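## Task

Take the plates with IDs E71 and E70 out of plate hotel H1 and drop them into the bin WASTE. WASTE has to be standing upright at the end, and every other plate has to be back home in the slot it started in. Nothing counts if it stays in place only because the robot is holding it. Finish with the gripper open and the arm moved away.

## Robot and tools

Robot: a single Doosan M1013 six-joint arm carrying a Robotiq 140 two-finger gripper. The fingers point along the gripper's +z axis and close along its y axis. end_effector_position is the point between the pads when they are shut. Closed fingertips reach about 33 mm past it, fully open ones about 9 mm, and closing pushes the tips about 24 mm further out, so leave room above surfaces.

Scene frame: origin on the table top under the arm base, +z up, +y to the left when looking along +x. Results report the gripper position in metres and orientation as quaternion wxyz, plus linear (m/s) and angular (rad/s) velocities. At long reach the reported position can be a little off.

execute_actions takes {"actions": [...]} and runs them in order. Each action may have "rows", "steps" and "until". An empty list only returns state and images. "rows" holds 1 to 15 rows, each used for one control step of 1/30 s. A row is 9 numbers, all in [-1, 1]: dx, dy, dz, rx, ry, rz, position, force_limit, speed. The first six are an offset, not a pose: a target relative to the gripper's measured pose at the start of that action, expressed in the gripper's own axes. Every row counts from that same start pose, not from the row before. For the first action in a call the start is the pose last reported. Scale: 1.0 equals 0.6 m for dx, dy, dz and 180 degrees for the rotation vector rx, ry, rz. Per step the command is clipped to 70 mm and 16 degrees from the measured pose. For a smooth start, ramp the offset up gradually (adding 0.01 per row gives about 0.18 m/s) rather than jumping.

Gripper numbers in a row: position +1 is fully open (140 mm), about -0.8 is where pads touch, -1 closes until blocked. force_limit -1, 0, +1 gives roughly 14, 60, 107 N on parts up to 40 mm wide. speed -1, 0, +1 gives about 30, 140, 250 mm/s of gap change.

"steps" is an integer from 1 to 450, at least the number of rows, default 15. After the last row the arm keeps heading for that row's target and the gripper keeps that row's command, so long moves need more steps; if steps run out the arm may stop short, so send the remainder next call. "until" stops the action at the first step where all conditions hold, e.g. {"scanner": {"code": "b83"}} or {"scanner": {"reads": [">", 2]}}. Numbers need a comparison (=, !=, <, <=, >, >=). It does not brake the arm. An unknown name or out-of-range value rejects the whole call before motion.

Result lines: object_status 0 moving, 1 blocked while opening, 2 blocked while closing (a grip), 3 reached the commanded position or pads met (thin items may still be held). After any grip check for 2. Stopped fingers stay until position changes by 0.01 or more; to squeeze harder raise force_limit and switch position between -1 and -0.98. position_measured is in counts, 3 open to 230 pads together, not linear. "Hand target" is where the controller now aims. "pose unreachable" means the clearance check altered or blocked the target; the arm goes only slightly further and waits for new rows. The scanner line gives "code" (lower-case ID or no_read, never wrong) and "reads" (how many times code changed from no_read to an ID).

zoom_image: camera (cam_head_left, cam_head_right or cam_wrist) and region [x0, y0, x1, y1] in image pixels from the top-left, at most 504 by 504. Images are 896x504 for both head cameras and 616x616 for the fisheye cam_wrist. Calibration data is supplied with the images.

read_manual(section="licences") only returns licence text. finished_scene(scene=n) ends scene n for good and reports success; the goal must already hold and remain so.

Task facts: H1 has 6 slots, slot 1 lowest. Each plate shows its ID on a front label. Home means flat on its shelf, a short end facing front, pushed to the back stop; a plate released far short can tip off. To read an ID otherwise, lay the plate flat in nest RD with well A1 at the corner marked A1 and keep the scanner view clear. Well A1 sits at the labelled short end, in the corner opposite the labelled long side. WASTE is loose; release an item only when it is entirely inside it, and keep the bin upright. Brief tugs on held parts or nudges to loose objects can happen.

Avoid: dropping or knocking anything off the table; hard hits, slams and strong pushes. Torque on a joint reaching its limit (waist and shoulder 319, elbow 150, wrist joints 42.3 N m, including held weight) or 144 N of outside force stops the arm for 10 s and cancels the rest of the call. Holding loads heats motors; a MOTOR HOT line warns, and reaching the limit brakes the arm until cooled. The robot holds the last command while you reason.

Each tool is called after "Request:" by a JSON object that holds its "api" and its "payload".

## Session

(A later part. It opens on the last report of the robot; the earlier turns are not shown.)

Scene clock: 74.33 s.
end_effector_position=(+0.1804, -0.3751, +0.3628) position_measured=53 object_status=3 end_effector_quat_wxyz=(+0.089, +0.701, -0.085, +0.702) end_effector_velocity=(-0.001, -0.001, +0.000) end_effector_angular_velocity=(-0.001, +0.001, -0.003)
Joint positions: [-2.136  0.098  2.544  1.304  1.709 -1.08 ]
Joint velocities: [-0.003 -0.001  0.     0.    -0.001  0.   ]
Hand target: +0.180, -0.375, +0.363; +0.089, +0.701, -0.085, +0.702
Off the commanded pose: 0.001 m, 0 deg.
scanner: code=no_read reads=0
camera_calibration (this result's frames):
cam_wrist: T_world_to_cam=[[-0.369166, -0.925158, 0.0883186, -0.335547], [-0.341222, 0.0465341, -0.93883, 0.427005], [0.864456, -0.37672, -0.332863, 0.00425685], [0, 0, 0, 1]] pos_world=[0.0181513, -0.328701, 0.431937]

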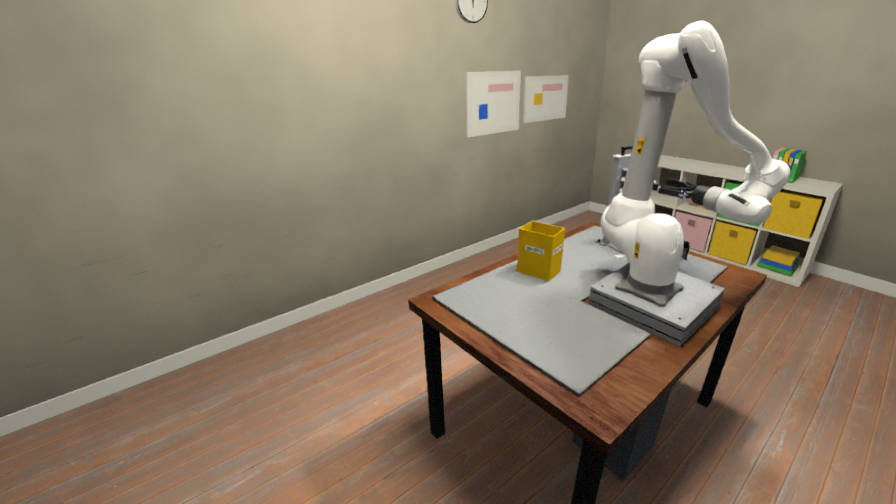

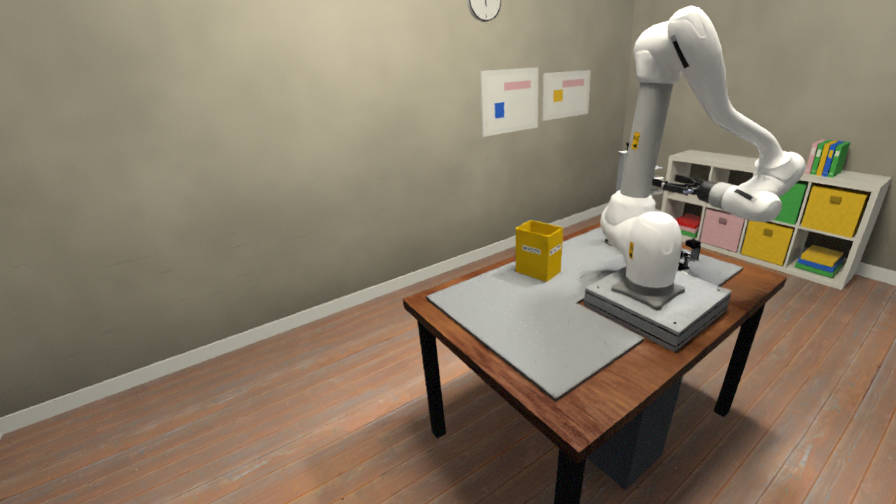

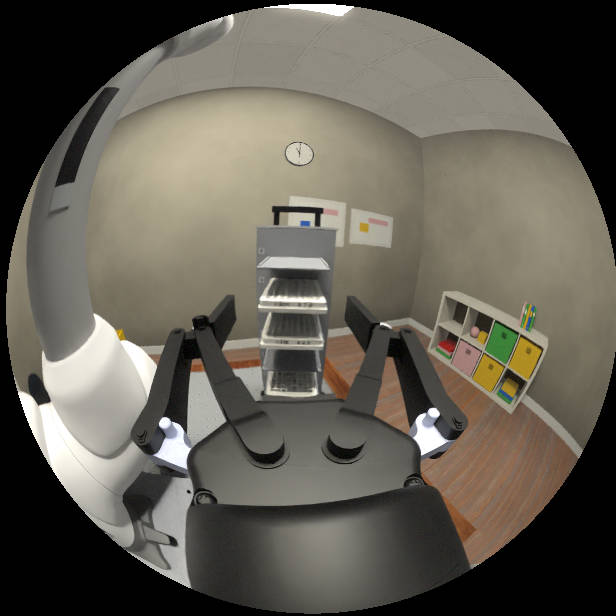

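Request:
{"api": "execute_actions", "payload": {"actions": [{"rows":[[-0.005,0.004,0.07,0,0,0,0.6,0,0],[-0.005,0.004,0.153,0,0,0,0.6,0,0]],"steps":22},{"rows":[[0,0,0,0,0,0,-1,0.2,-0.4]],"steps":25}]}}

Request:
{"api": "zoom_image", "payload": {"camera": "cam_wrist", "region": [170, 230, 430, 410]}}

Scene clock: 78.53 s.
end_effector_position=(+0.2687, -0.4000, +0.3599) position_measured=108 object_status=2 end_effector_quat_wxyz=(+0.089, +0.701, -0.085, +0.702) end_effector_velocity=(+0.000, +0.000, -0.001) end_effector_angular_velocity=(+0.002, -0.000, +0.001)
Joint positions: [-1.857  0.103  2.55   1.55   1.577 -1.073]
Joint velocities: [ 0.001  0.002  0.    -0.    -0.    -0.   ]
Hand target: +0.269, -0.400, +0.360; +0.089, +0.701, -0.085, +0.702
Off the commanded pose: 0.000 m, 0 deg.
scanner: code=no_read reads=0
camera_calibration (this result's frames):
cam_wrist: T_world_to_cam=[[-0.369346, -0.925078, 0.0884004, -0.325688], [-0.341117, 0.0464756, -0.938871, 0.455552], [0.864421, -0.376923, -0.332725, -0.0824763], [0, 0, 0, 1]] pos_world=[0.106399, -0.353546, 0.429054]

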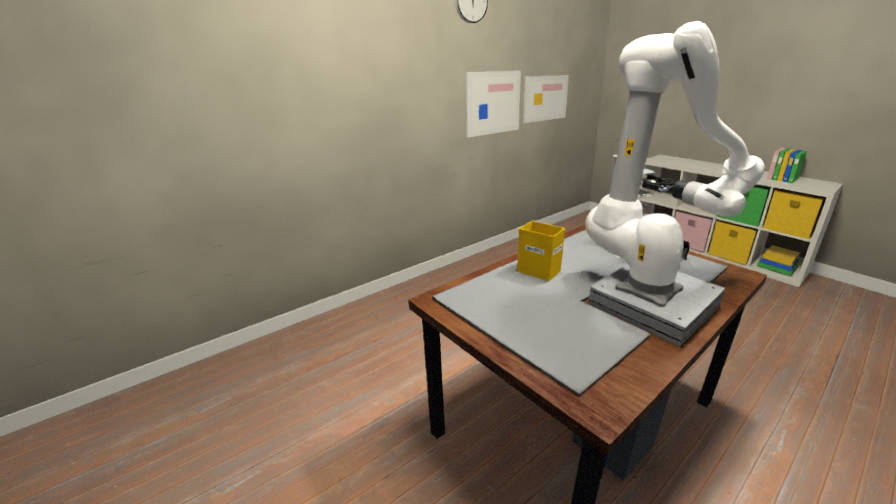

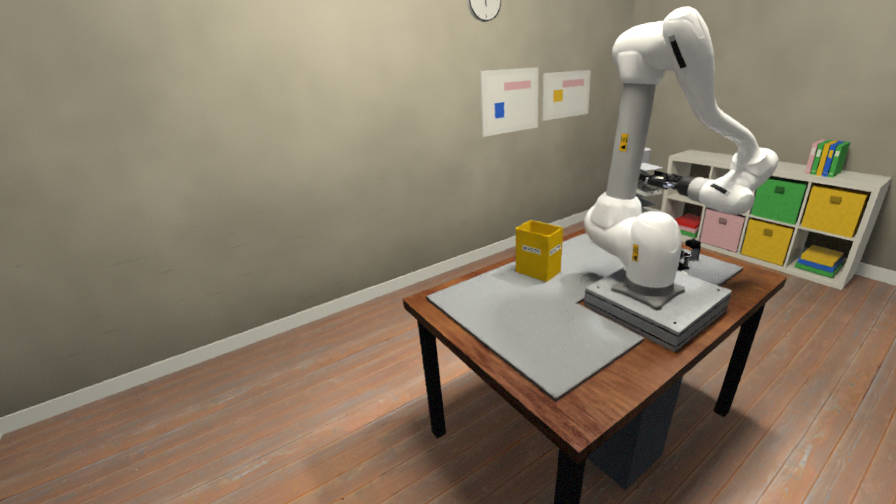

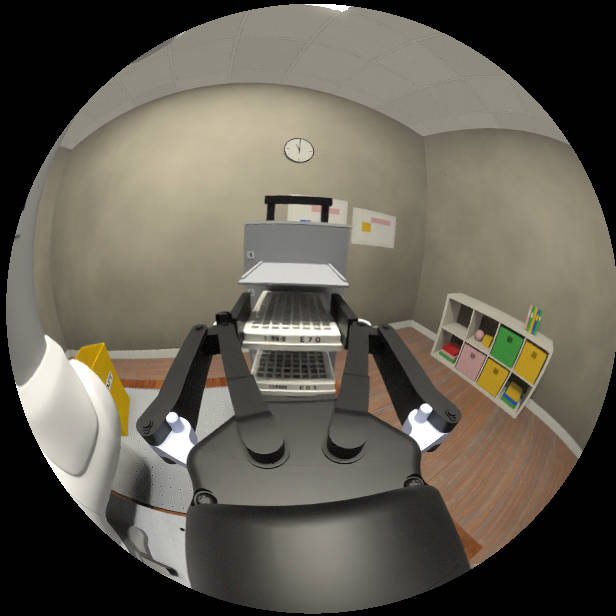

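Region (170, 230, 430, 410) of cam_wrist's 616x616 image, scaled by 1.938, with more detail than that image has; it fills the top 349 rows of this view, and the rest is white.

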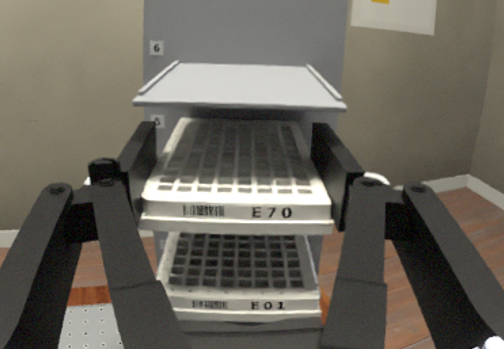

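Request:
{"api": "execute_actions", "payload": {"actions": [{"rows":[[0.004,0,0,0,0,0,-1,0.2,-0.4],[0.008,0,0,0,0,0,-1,0.2,-0.4],[0.012,0,-0.005,0,0,0,-1,0.2,-0.4],[0.012,0,-0.015,0,0,0,-1,0.2,-0.4],[0.012,0,-0.03,0,0,0,-1,0.2,-0.4],[0.012,0,-0.05,0,0,0,-1,0.2,-0.4],[0.012,0,-0.07,0,0,0,-1,0.2,-0.4],[0.012,0,-0.09,0,0,0,-1,0.2,-0.4],[0.012,0,-0.11,0,0,0,-1,0.2,-0.4],[0.012,0,-0.13,0,0,0,-1,0.2,-0.4],[0.012,0,-0.213,0,0,0,-1,0.2,-0.4]],"steps":30},{"rows":[[0.02,0,0,0,-0.01,0,-1,0.2,-0.4],[0.04,0,0,0,-0.03,0,-1,0.2,-0.4],[0.07,0,0,0,-0.05,0,-1,0.2,-0.4],[0.217,0,0,0,-0.25,0,-1,0.2,-0.4]],"steps":38},{"rows":[[0,-0.03,0,0,-0.03,0,-1,0.2,-0.4],[0,-0.07,0.0,0,-0.06,0,-1,0.2,-0.4],[0.125,-0.59,0.118,0,-0.25,0,-1,0.2,-0.4]],"steps":55},{"rows":[[0.02,-0.03,0.02,0,0,0.04,-1,0.2,-0.4],[0.124,-0.26,0.233,0,0,0.345,-1,0.2,-0.4]],"steps":35}]}}

Scene clock: 91.33 s.
end_effector_position=(+0.4409, +0.0815, +0.3571) position_measured=109 object_status=2 end_effector_quat_wxyz=(+0.003, +0.786, -0.618, +0.001) end_effector_velocity=(+0.000, -0.000, -0.001) end_effector_angular_velocity=(-0.001, +0.003, -0.001)
Joint positions: [ 0.068 -0.145  1.996  0.012  1.294  2.987]
Joint velocities: [-0.001  0.002 -0.    -0.     0.     0.001]
Hand target: +0.441, +0.081, +0.357; +0.003, +0.786, -0.618, +0.001
Off the commanded pose: 0.000 m, 0 deg.
scanner: code=no_read reads=0
camera_calibration (this result's frames):
cam_wrist: T_world_to_cam=[[-0.939954, -0.313286, 0.135422, 0.368475], [-0.253129, 0.90605, 0.339117, -0.0759125], [-0.228939, 0.284475, -0.930946, 0.590989], [0, 0, 0, 1]] pos_world=[0.462434, 0.0160968, 0.526023]

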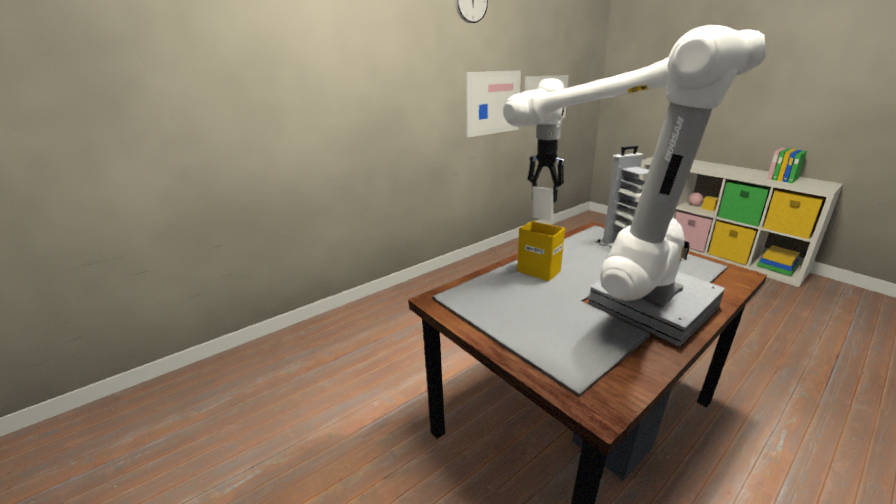

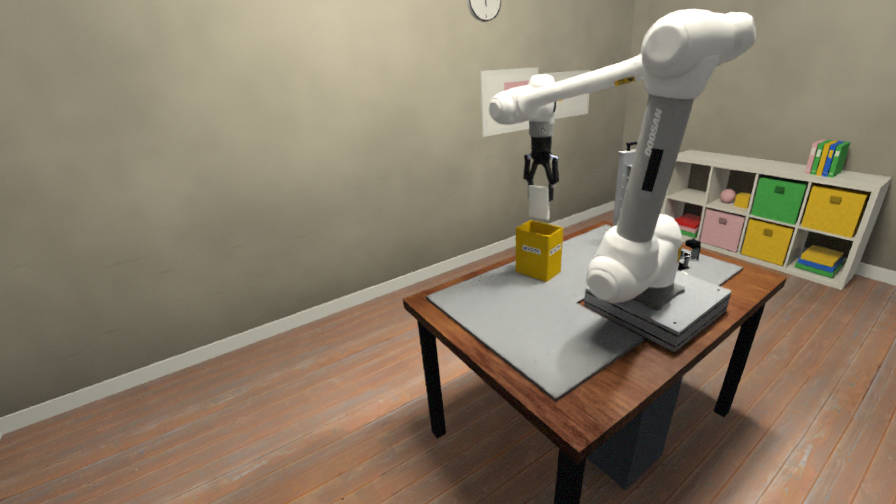

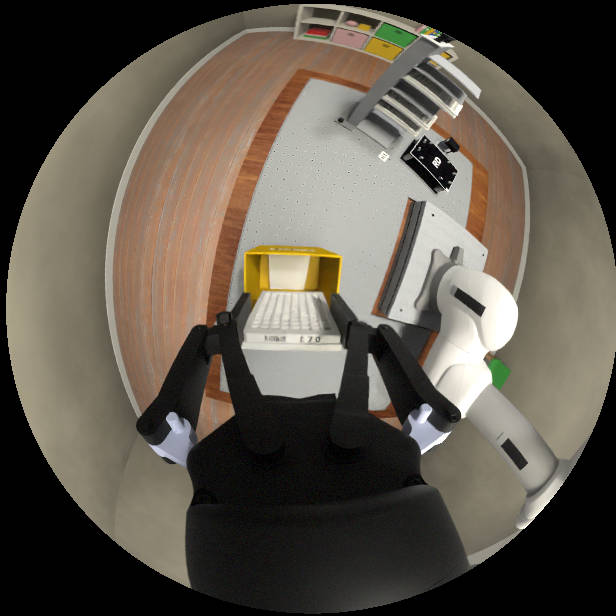

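Request:
{"api": "execute_actions", "payload": {"actions": [{"rows":[[0,0,0.02,0,0,0,-1,0.2,-0.4],[0,0,0.04,0,0,0,-1,0.2,-0.4],[0,0,0.06,0,0,0,-1,0.2,-0.4],[0,0,0.08,0,0,0,-1,0.2,-0.4],[0,0,0.1,0,0,0,-1,0.2,-0.4],[0,0,0.12,0,0,0,-1,0.2,-0.4],[-0.005,0,0.14,0,0,0,-1,0.2,-0.4],[-0.01,0,0.16,0,0,0,-1,0.2,-0.4],[-0.015,0,0.18,0,0,0,-1,0.2,-0.4],[-0.015,0,0.2,0,0,0,-1,0.2,-0.4],[-0.015,0,0.22,0,0,0,-1,0.2,-0.4],[-0.015,0,0.24,0,0,0,-1,0.2,-0.4],[-0.015,0,0.302,0,0,0,-1,0.2,-0.4]],"steps":30},{"rows":[[0,0,0,0,0,0,0.3,-1,-0.6]],"steps":18}]}}

Request:
{"api": "execute_actions", "payload": {"actions": [{"rows":[[0,0,-0.03,0,0,0,0.3,0,0],[0,0,-0.06,0,0,0,0.3,0,0],[0,0,-0.25,0,0,0,0.3,0,0]],"steps":22}]}}

Scene clock: 96.93 s.
end_effector_position=(+0.4387, +0.0892, +0.1759) position_measured=91 object_status=3 end_effector_quat_wxyz=(+0.003, +0.786, -0.618, +0.001) end_effector_velocity=(-0.000, -0.000, -0.000) end_effector_angular_velocity=(-0.000, +0.001, +0.001)
Joint positions: [0.093 0.007 2.222 0.014 0.915 3.006]
Joint velocities: [-0.001  0.001  0.    -0.    -0.    -0.001]
Hand target: +0.439, +0.089, +0.176; +0.003, +0.786, -0.618, +0.001
Off the commanded pose: 0.000 m, 0 deg.
scanner: code=no_read reads=0
camera_calibration (this result's frames):
cam_wrist: T_world_to_cam=[[-0.939944, -0.313332, 0.135378, 0.393419], [-0.253176, 0.906022, 0.339156, -0.0219778], [-0.228924, 0.284513, -0.930938, 0.419613], [0, 0, 0, 1]] pos_world=[0.460287, 0.023798, 0.344827]

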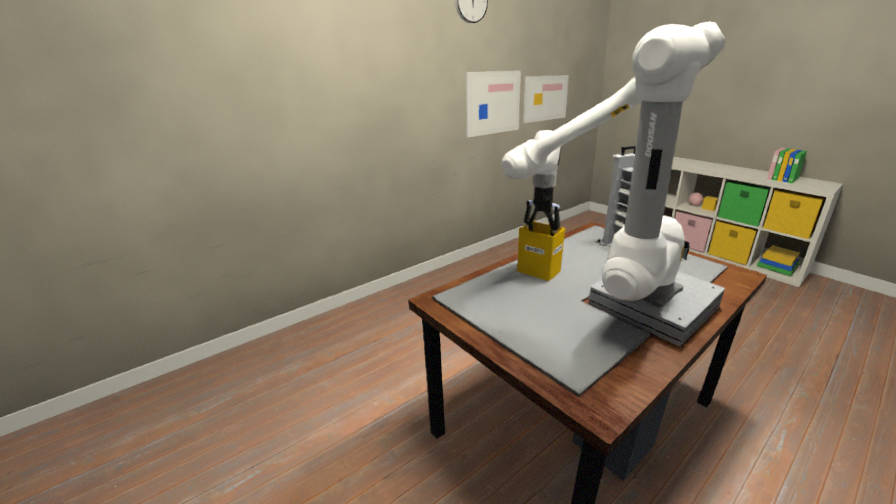

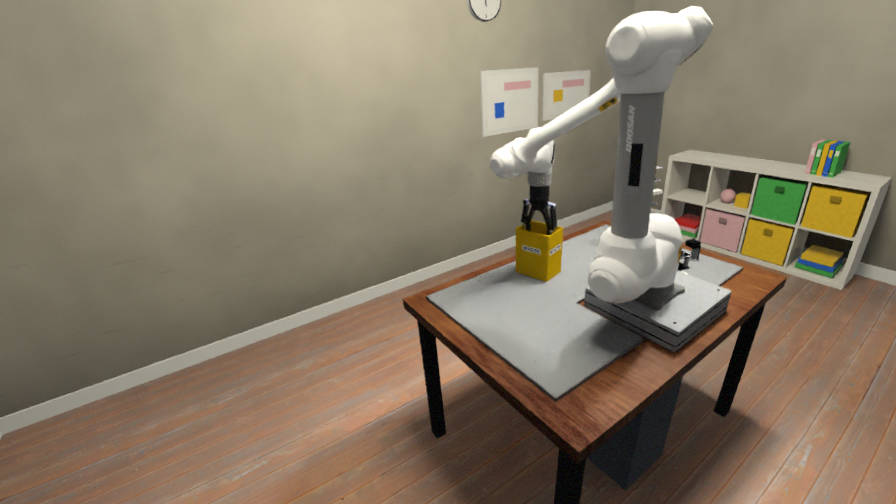

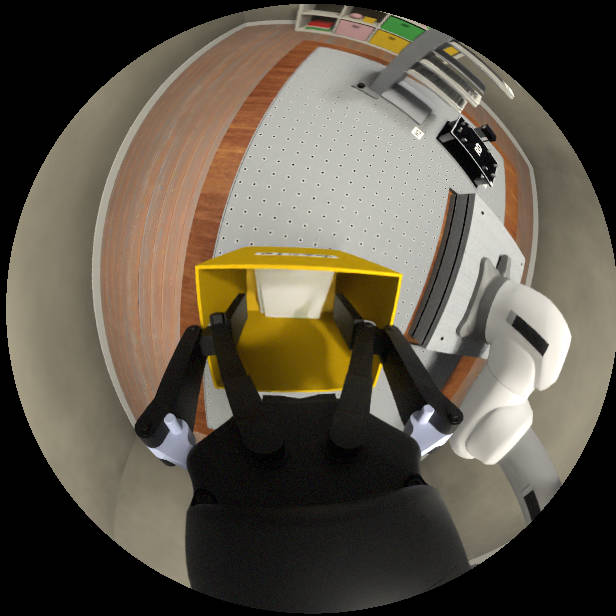

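Scene clock: 97.67 s.
end_effector_position=(+0.4388, +0.0900, +0.3259) position_measured=91 object_status=3 end_effector_quat_wxyz=(+0.003, +0.786, -0.618, +0.001) end_effector_velocity=(-0.000, +0.000, -0.001) end_effector_angular_velocity=(-0.001, +0.001, +0.001)
Joint positions: [ 0.089 -0.129  2.041  0.012  1.233  3.007]
Joint velocities: [ 0.001  0.001 -0.    -0.001  0.    -0.   ]
Hand target: +0.439, +0.090, +0.326; +0.003, +0.786, -0.618, +0.001
Off the commanded pose: 0.000 m, 0 deg.
scanner: code=no_read reads=0
camera_calibration (this result's frames):
cam_wrist: T_world_to_cam=[[-0.939943, -0.313306, 0.135449, 0.37336], [-0.253163, 0.906076, 0.339019, -0.0735254], [-0.228944, 0.284368, -0.930978, 0.559002], [0, 0, 0, 1]] pos_world=[0.460304, 0.0246336, 0.494773]

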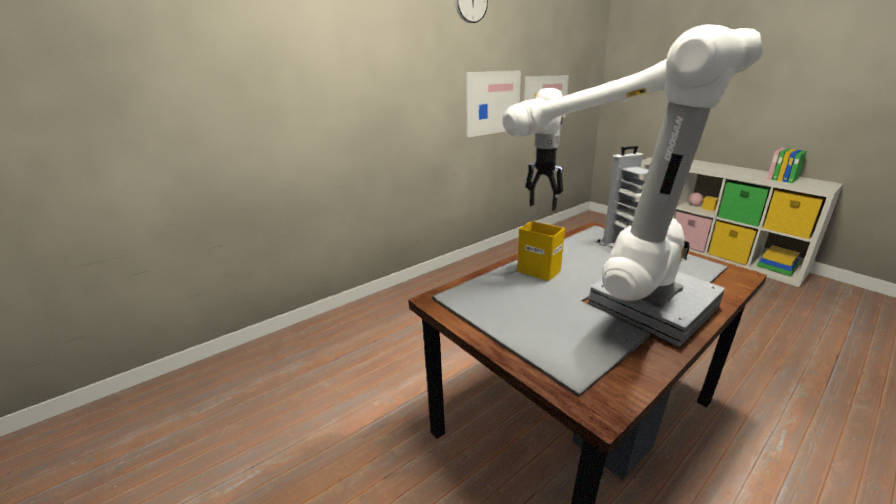

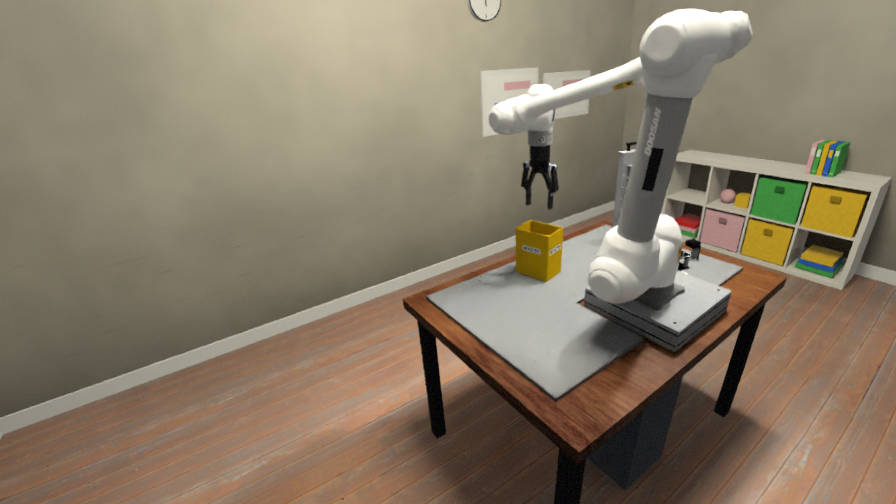

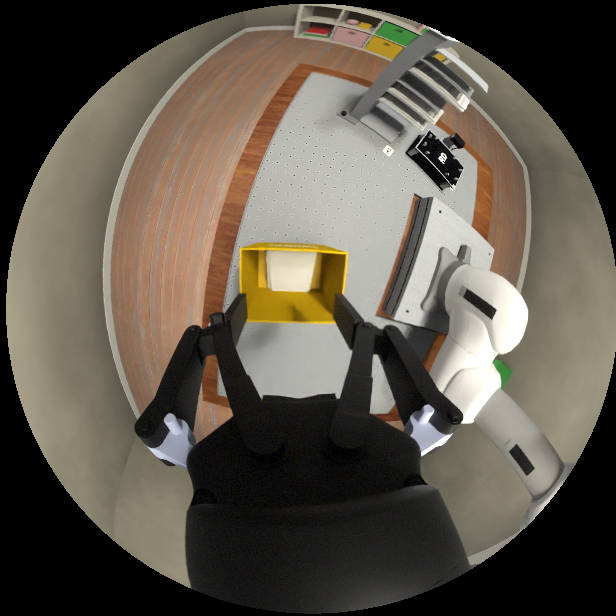

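Request:
{"api": "execute_actions", "payload": {"actions": []}}

Request:
{"api": "finished_scene", "payload": {"scene": 2}}

Scene clock: 100.43 s.
end_effector_position=(+0.4388, +0.0900, +0.3259) position_measured=91 object_status=3 end_effector_quat_wxyz=(+0.003, +0.786, -0.618, +0.001) end_effector_velocity=(+0.000, -0.000, -0.000) end_effector_angular_velocity=(+0.000, +0.001, -0.001)
Joint positions: [ 0.089 -0.129  2.041  0.012  1.233  3.006]
Joint velocities: [-0.001  0.001 -0.     0.     0.     0.   ]
Hand target: +0.439, +0.090, +0.326; +0.003, +0.786, -0.618, +0.001
Off the commanded pose: 0.000 m, 0 deg.
scanner: code=no_read reads=0
camera_calibration (this result's frames):
cam_wrist: T_world_to_cam=[[-0.939961, -0.313279, 0.135384, 0.373401], [-0.253131, 0.906046, 0.339126, -0.0736136], [-0.228905, 0.284495, -0.930948, 0.558973], [0, 0, 0, 1]] pos_world=[0.460301, 0.024651, 0.494787]

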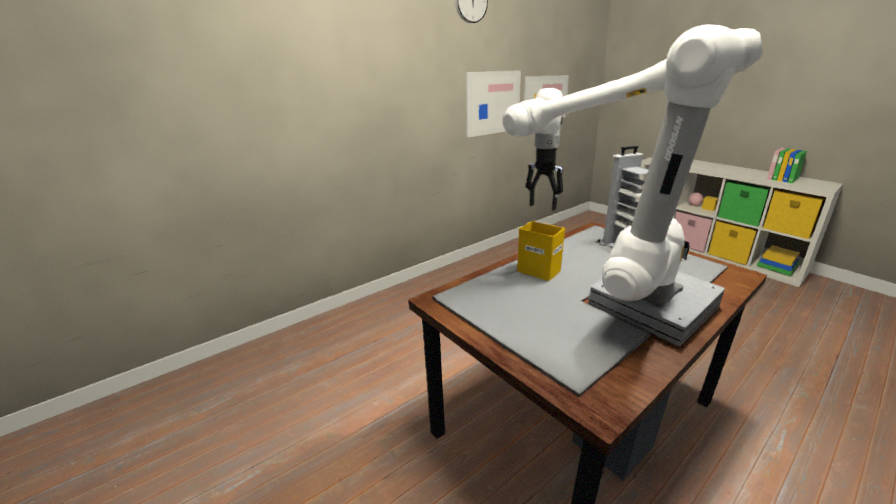

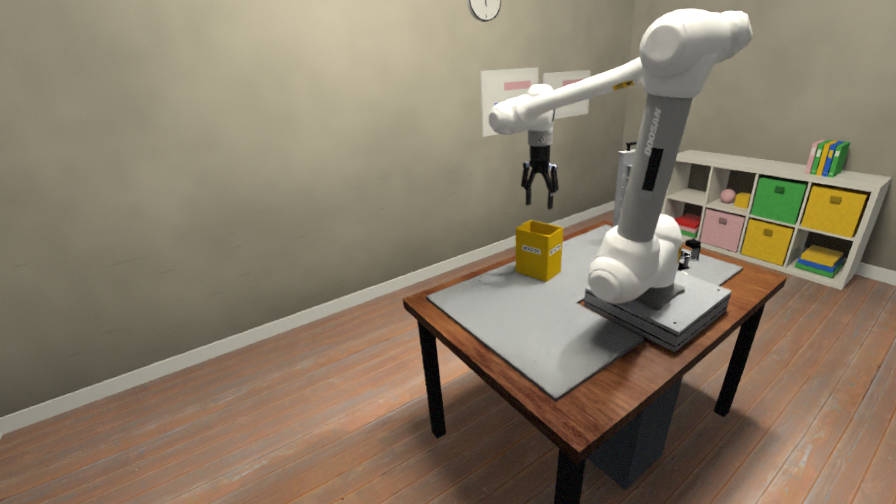

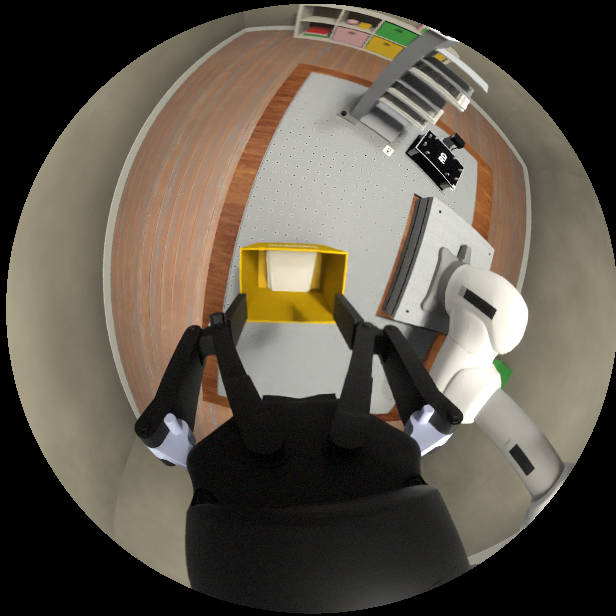

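The scene is finished: the task was done.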